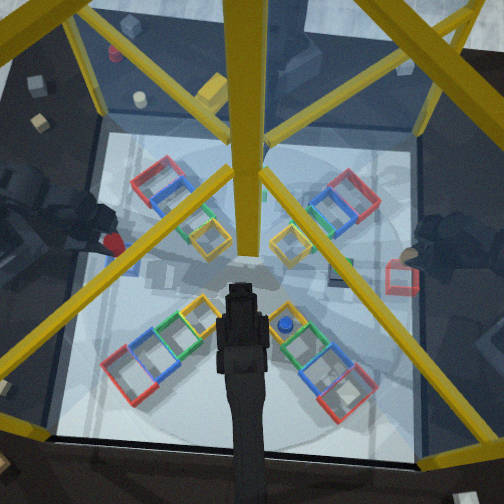

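Scene clock: 684.20 s.
Motor temperatures (°C, as the motors report them): arm1=[32 34 52 36 34 35] | arm2=[34 34 50 35 32 33] | arm3=[32 36 48 36 33 32] | arm4=[34 36 54 36 32 34]
arm1.joint_positions: joint1_rad=-1.137 joint2_rad=+0.728 joint3_rad=+0.720 joint4_rad=-0.895 joint5_rad=+0.010 joint6_rad=-0.019 gripper_m=+0.031
arm1.joint_status: all done
arm1.hand: x=+0.3241 y=+0.0154 z=+0.9724 quat_wxyz=(+0.055, -0.937, +0.140, +0.316) (m; scene frame)
arm2.joint_positions: joint1_rad=-0.772 joint2_rad=+1.180 joint3_rad=+0.759 joint4_rad=-0.549 joint5_rad=-0.001 joint6_rad=+0.014 gripper_m=+0.035
arm2.joint_status: not commanded
arm2.hand: x=-0.0278 y=+0.2029 z=+0.9641 quat_wxyz=(-0.206, -0.690, -0.659, +0.215) (m; scene frame)
arm3.joint_positions: joint1_rad=-1.002 joint2_rad=+0.841 joint3_rad=+0.573 joint4_rad=-0.721 joint5_rad=+0.013 joint6_rad=-0.001 gripper_m=+0.039
arm3.joint_status: not commanded
arm3.hand: x=-0.3076 y=-0.0414 z=+0.9506 quat_wxyz=(-0.280, -0.063, -0.958, +0.019) (m; scene frame)
arm4.joint_positions: joint1_rad=-0.573 joint2_rad=+1.290 joint3_rad=+0.993 joint4_rad=-0.702 joint5_rad=-0.007 joint6_rad=+0.009 gripper_m=+0.032
arm4.joint_status: not commanded
arm4.hand: x=-0.0058 y=-0.1562 z=+0.9456 quat_wxyz=(-0.178, +0.731, -0.622, -0.218) (m; scene frame)
wait: 0.30 s; at rest by 0.27 s
pictures: arm1_cam_wrist, arm2_cam_wrist, arm3_cam_wrist, arm4_cam_wrist, cam_corner, cam_top
Images, in order (width x height): arm1_cam_wrist 504x504, arm2_cam_wrist 504x504, arm3_cam_wrist 504x504, arm4_cam_wrist 504x504, cam_corner 504x504, cam_top 504x504.

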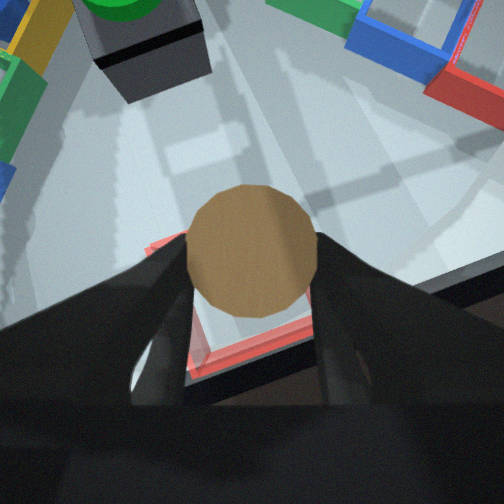

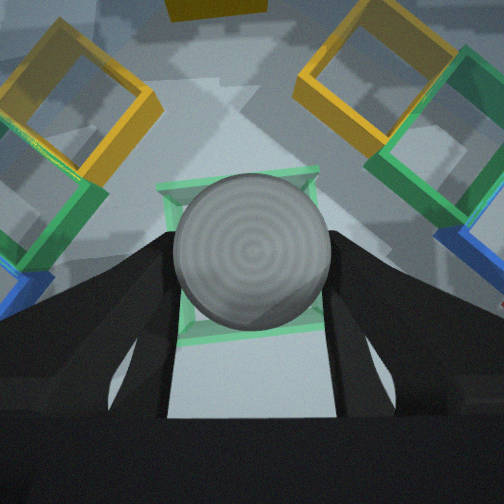

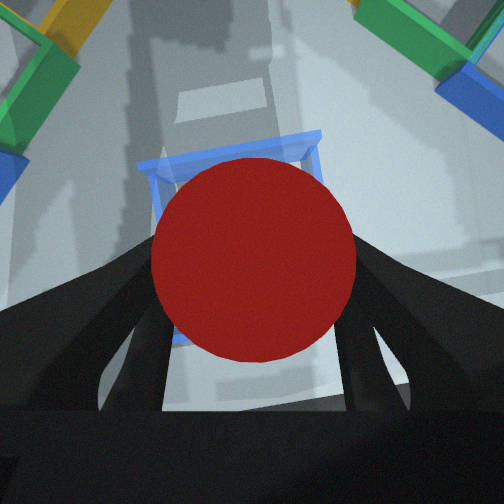

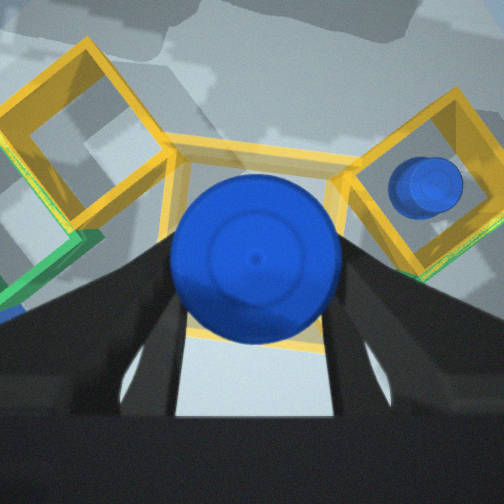

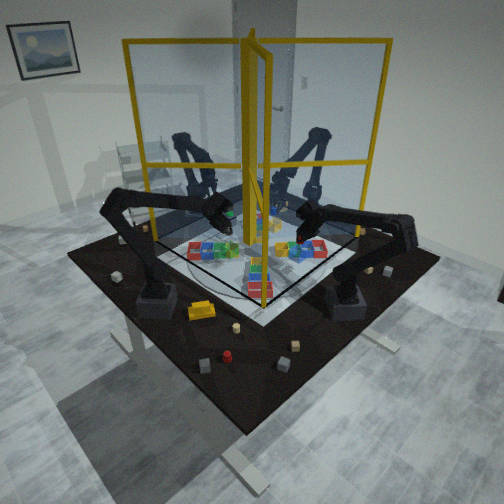

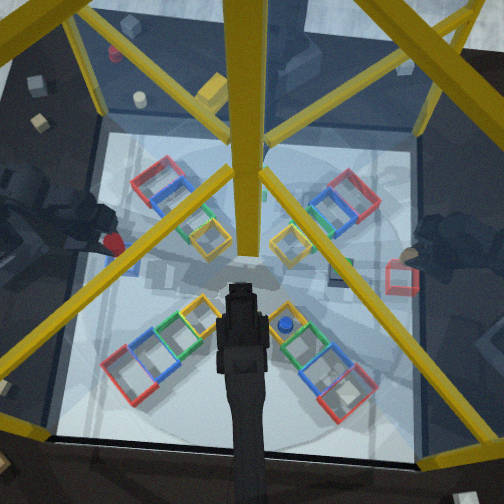

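Scene clock: 684.70 s.
Motor temperatures (°C, as the motors report them): arm1=[32 34 52 36 34 35] | arm2=[34 34 50 35 32 33] | arm3=[32 36 48 36 33 32] | arm4=[34 36 54 36 32 34]
arm1.joint_positions: joint1_rad=-1.137 joint2_rad=+0.728 joint3_rad=+0.720 joint4_rad=-0.895 joint5_rad=+0.010 joint6_rad=-0.019 gripper_m=+0.031
arm1.joint_status: all done
arm1.hand: x=+0.3241 y=+0.0154 z=+0.9724 quat_wxyz=(+0.055, -0.937, +0.140, +0.316) (m; scene frame)
arm2.joint_positions: joint1_rad=-0.772 joint2_rad=+1.180 joint3_rad=+0.759 joint4_rad=-0.549 joint5_rad=-0.001 joint6_rad=+0.014 gripper_m=+0.035
arm2.joint_status: not commanded
arm2.hand: x=-0.0278 y=+0.2029 z=+0.9641 quat_wxyz=(-0.206, -0.690, -0.659, +0.215) (m; scene frame)
arm3.joint_positions: joint1_rad=-1.002 joint2_rad=+0.841 joint3_rad=+0.573 joint4_rad=-0.721 joint5_rad=+0.013 joint6_rad=-0.001 gripper_m=+0.039
arm3.joint_status: not commanded
arm3.hand: x=-0.3076 y=-0.0414 z=+0.9506 quat_wxyz=(-0.280, -0.063, -0.958, +0.019) (m; scene frame)
arm4.joint_positions: joint1_rad=-0.573 joint2_rad=+1.290 joint3_rad=+0.993 joint4_rad=-0.702 joint5_rad=-0.007 joint6_rad=+0.009 gripper_m=+0.032
arm4.joint_status: not commanded
arm4.hand: x=-0.0058 y=-0.1562 z=+0.9456 quat_wxyz=(-0.178, +0.731, -0.622, -0.218) (m; scene frame)
wait: 0.50 s; at rest by 0.27 s
pictures: arm1_cam_wrist, arm2_cam_wrist, arm3_cam_wrist, arm4_cam_wrist, cam_corner, cam_top
Images, in order (width x height): arm1_cam_wrist 504x504, arm2_cam_wrist 504x504, arm3_cam_wrist 504x504, arm4_cam_wrist 504x504, cam_corner 504x504, cam_top 504x504.

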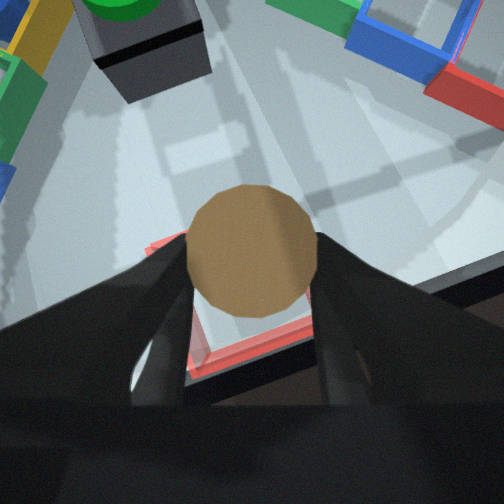

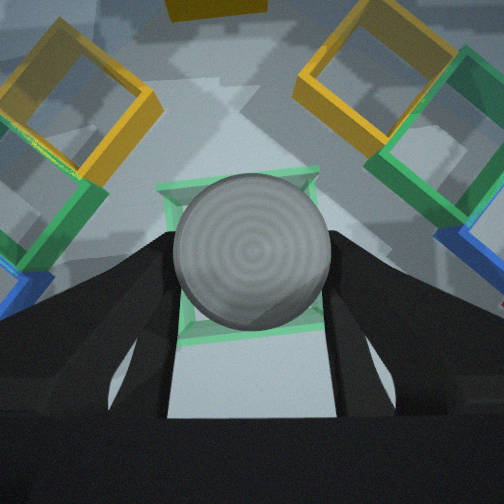

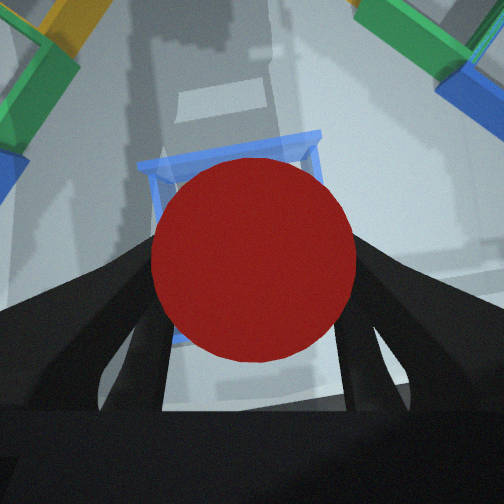

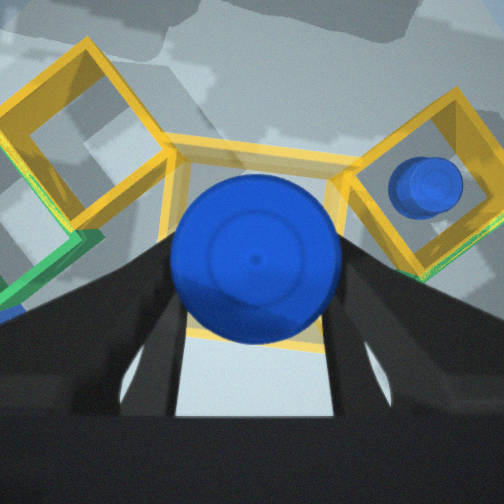

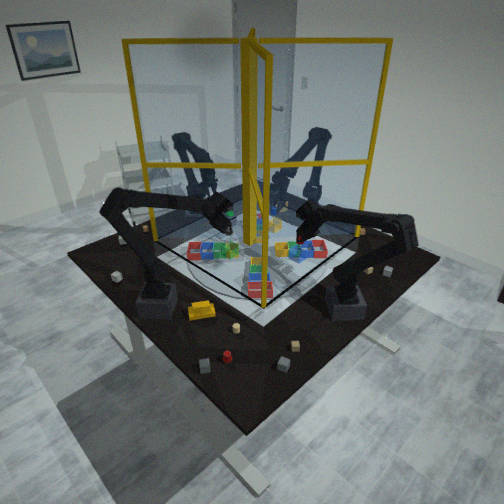

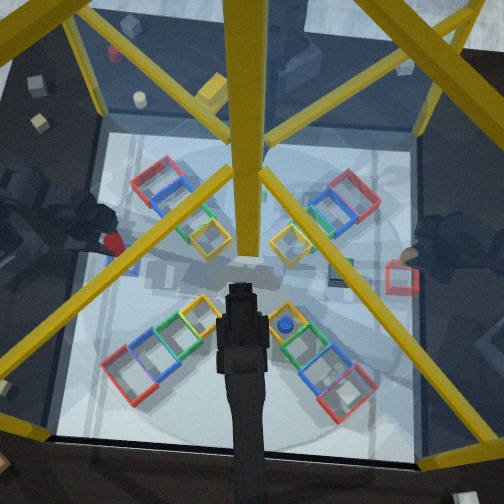

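Scene clock: 686.20 s.
Motor temperatures (°C, as the motors report them): arm1=[32 34 51 36 34 35] | arm2=[34 34 50 35 32 33] | arm3=[32 36 48 36 33 32] | arm4=[34 36 54 36 32 34]
arm1.joint_positions: joint1_rad=-1.137 joint2_rad=+0.728 joint3_rad=+0.720 joint4_rad=-0.895 joint5_rad=+0.010 joint6_rad=-0.019 gripper_m=+0.031
arm1.joint_status: all done
arm1.hand: x=+0.3241 y=+0.0154 z=+0.9724 quat_wxyz=(+0.055, -0.937, +0.140, +0.316) (m; scene frame)
arm2.joint_positions: joint1_rad=-0.772 joint2_rad=+1.180 joint3_rad=+0.759 joint4_rad=-0.549 joint5_rad=-0.001 joint6_rad=+0.014 gripper_m=+0.035
arm2.joint_status: not commanded
arm2.hand: x=-0.0278 y=+0.2029 z=+0.9641 quat_wxyz=(-0.206, -0.690, -0.659, +0.215) (m; scene frame)
arm3.joint_positions: joint1_rad=-1.002 joint2_rad=+0.841 joint3_rad=+0.573 joint4_rad=-0.721 joint5_rad=+0.013 joint6_rad=-0.001 gripper_m=+0.039
arm3.joint_status: not commanded
arm3.hand: x=-0.3076 y=-0.0414 z=+0.9506 quat_wxyz=(-0.280, -0.063, -0.958, +0.019) (m; scene frame)
arm4.joint_positions: joint1_rad=-0.573 joint2_rad=+1.290 joint3_rad=+0.993 joint4_rad=-0.702 joint5_rad=-0.007 joint6_rad=+0.009 gripper_m=+0.032
arm4.joint_status: not commanded
arm4.hand: x=-0.0058 y=-0.1562 z=+0.9456 quat_wxyz=(-0.178, +0.731, -0.622, -0.218) (m; scene frame)
wait: 1.50 s; at rest by 0.27 s
pictures: arm1_cam_wrist, arm2_cam_wrist, arm3_cam_wrist, arm4_cam_wrist, cam_corner, cam_top
Images, in order (width x height): arm1_cam_wrist 504x504, arm2_cam_wrist 504x504, arm3_cam_wrist 504x504, arm4_cam_wrist 504x504, cam_corner 504x504, cam_top 504x504.

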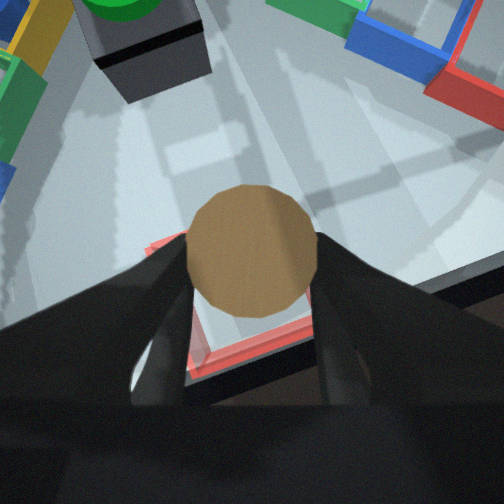

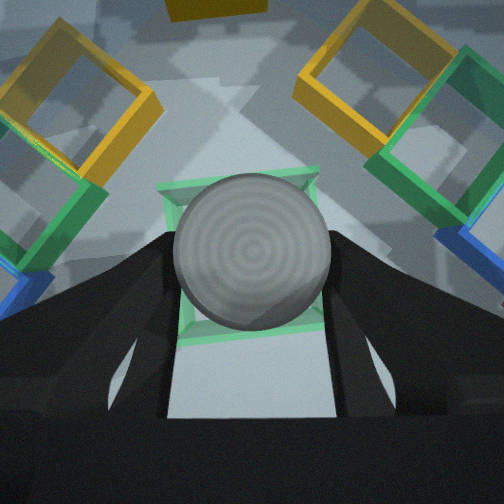

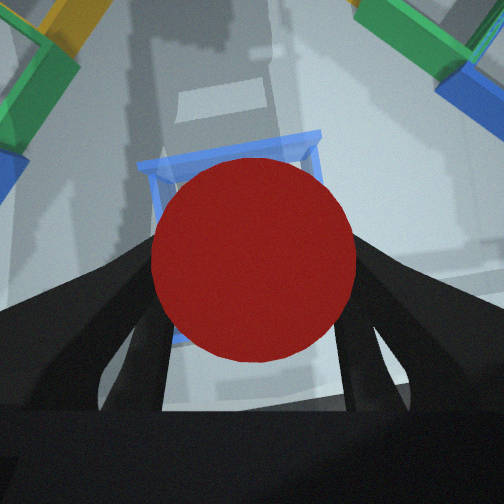

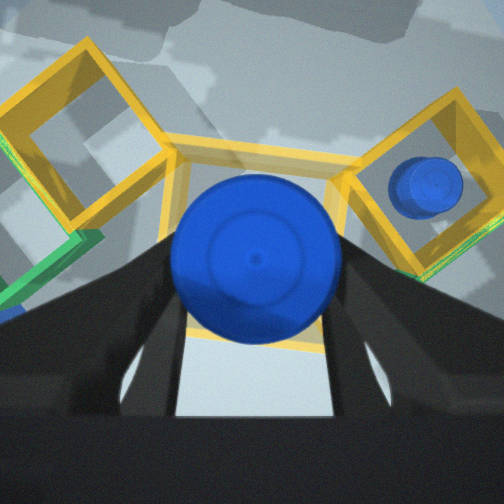

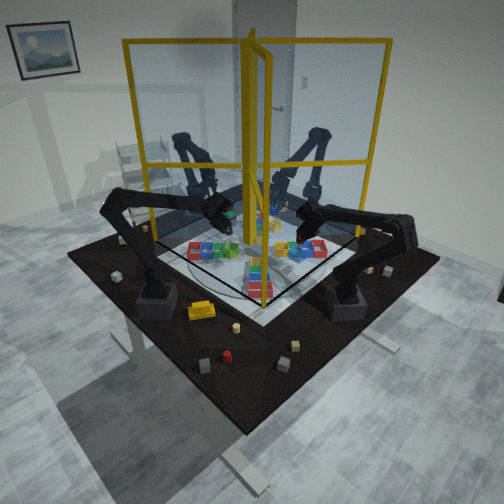

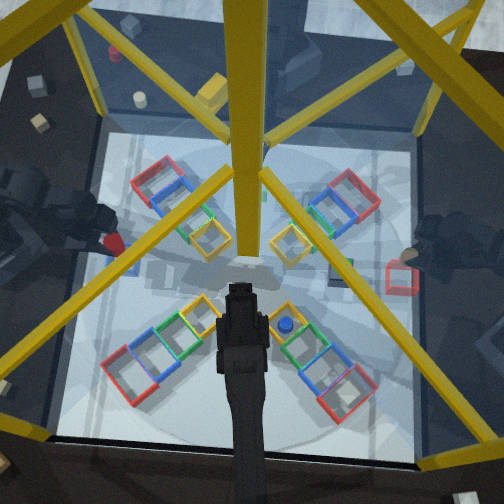

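Scene clock: 687.70 s.
Motor temperatures (°C, as the motors report them): arm1=[32 34 51 36 34 35] | arm2=[34 34 50 35 32 33] | arm3=[32 36 48 36 33 32] | arm4=[34 36 54 36 32 34]
arm1.joint_positions: joint1_rad=-1.137 joint2_rad=+0.728 joint3_rad=+0.720 joint4_rad=-0.895 joint5_rad=+0.010 joint6_rad=-0.019 gripper_m=+0.031
arm1.joint_status: all done
arm1.hand: x=+0.3241 y=+0.0154 z=+0.9724 quat_wxyz=(+0.055, -0.937, +0.140, +0.316) (m; scene frame)
arm2.joint_positions: joint1_rad=-0.772 joint2_rad=+1.180 joint3_rad=+0.759 joint4_rad=-0.549 joint5_rad=-0.001 joint6_rad=+0.014 gripper_m=+0.035
arm2.joint_status: not commanded
arm2.hand: x=-0.0278 y=+0.2029 z=+0.9641 quat_wxyz=(-0.206, -0.690, -0.659, +0.215) (m; scene frame)
arm3.joint_positions: joint1_rad=-1.002 joint2_rad=+0.841 joint3_rad=+0.573 joint4_rad=-0.721 joint5_rad=+0.013 joint6_rad=-0.001 gripper_m=+0.039
arm3.joint_status: not commanded
arm3.hand: x=-0.3076 y=-0.0414 z=+0.9506 quat_wxyz=(-0.280, -0.063, -0.958, +0.019) (m; scene frame)
arm4.joint_positions: joint1_rad=-0.573 joint2_rad=+1.290 joint3_rad=+0.993 joint4_rad=-0.702 joint5_rad=-0.007 joint6_rad=+0.009 gripper_m=+0.032
arm4.joint_status: not commanded
arm4.hand: x=-0.0058 y=-0.1562 z=+0.9456 quat_wxyz=(-0.178, +0.731, -0.622, -0.218) (m; scene frame)
wait: 1.50 s; at rest by 0.27 s
pictures: arm1_cam_wrist, arm2_cam_wrist, arm3_cam_wrist, arm4_cam_wrist, cam_corner, cam_top
Images, in order (width x height): arm1_cam_wrist 504x504, arm2_cam_wrist 504x504, arm3_cam_wrist 504x504, arm4_cam_wrist 504x504, cam_corner 504x504, cam_top 504x504.

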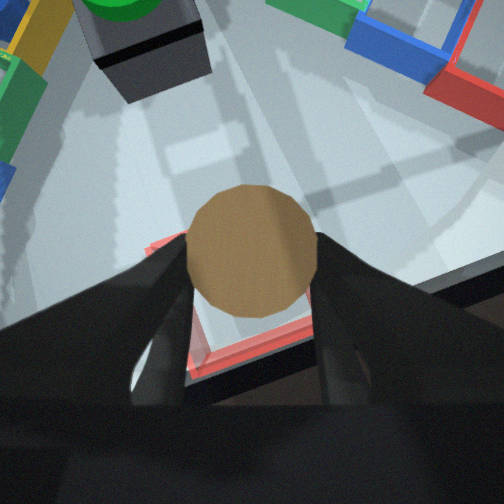

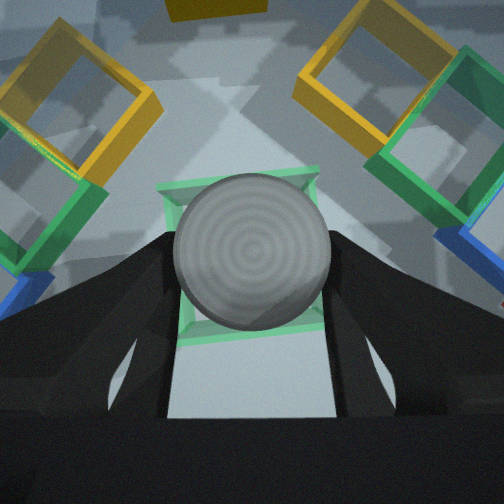

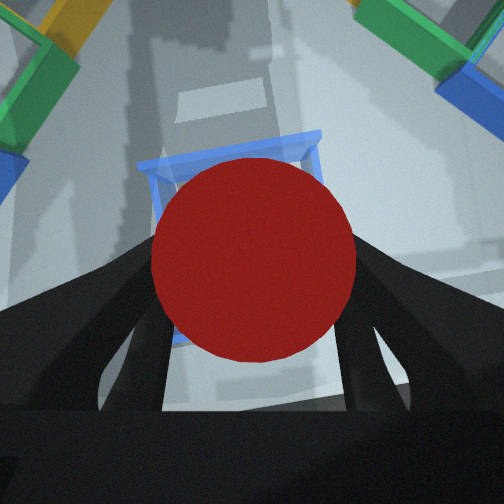

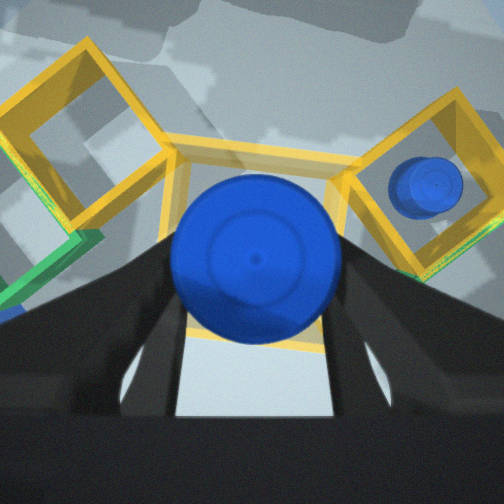

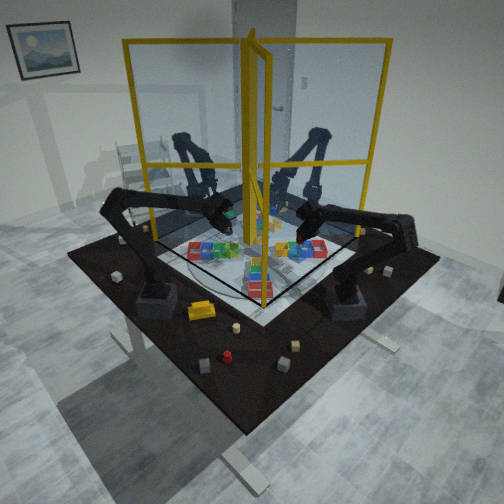

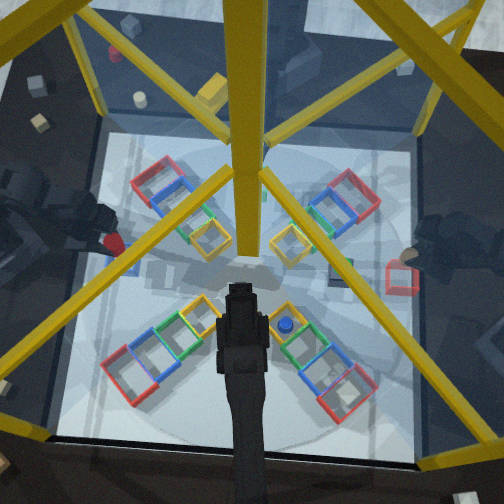

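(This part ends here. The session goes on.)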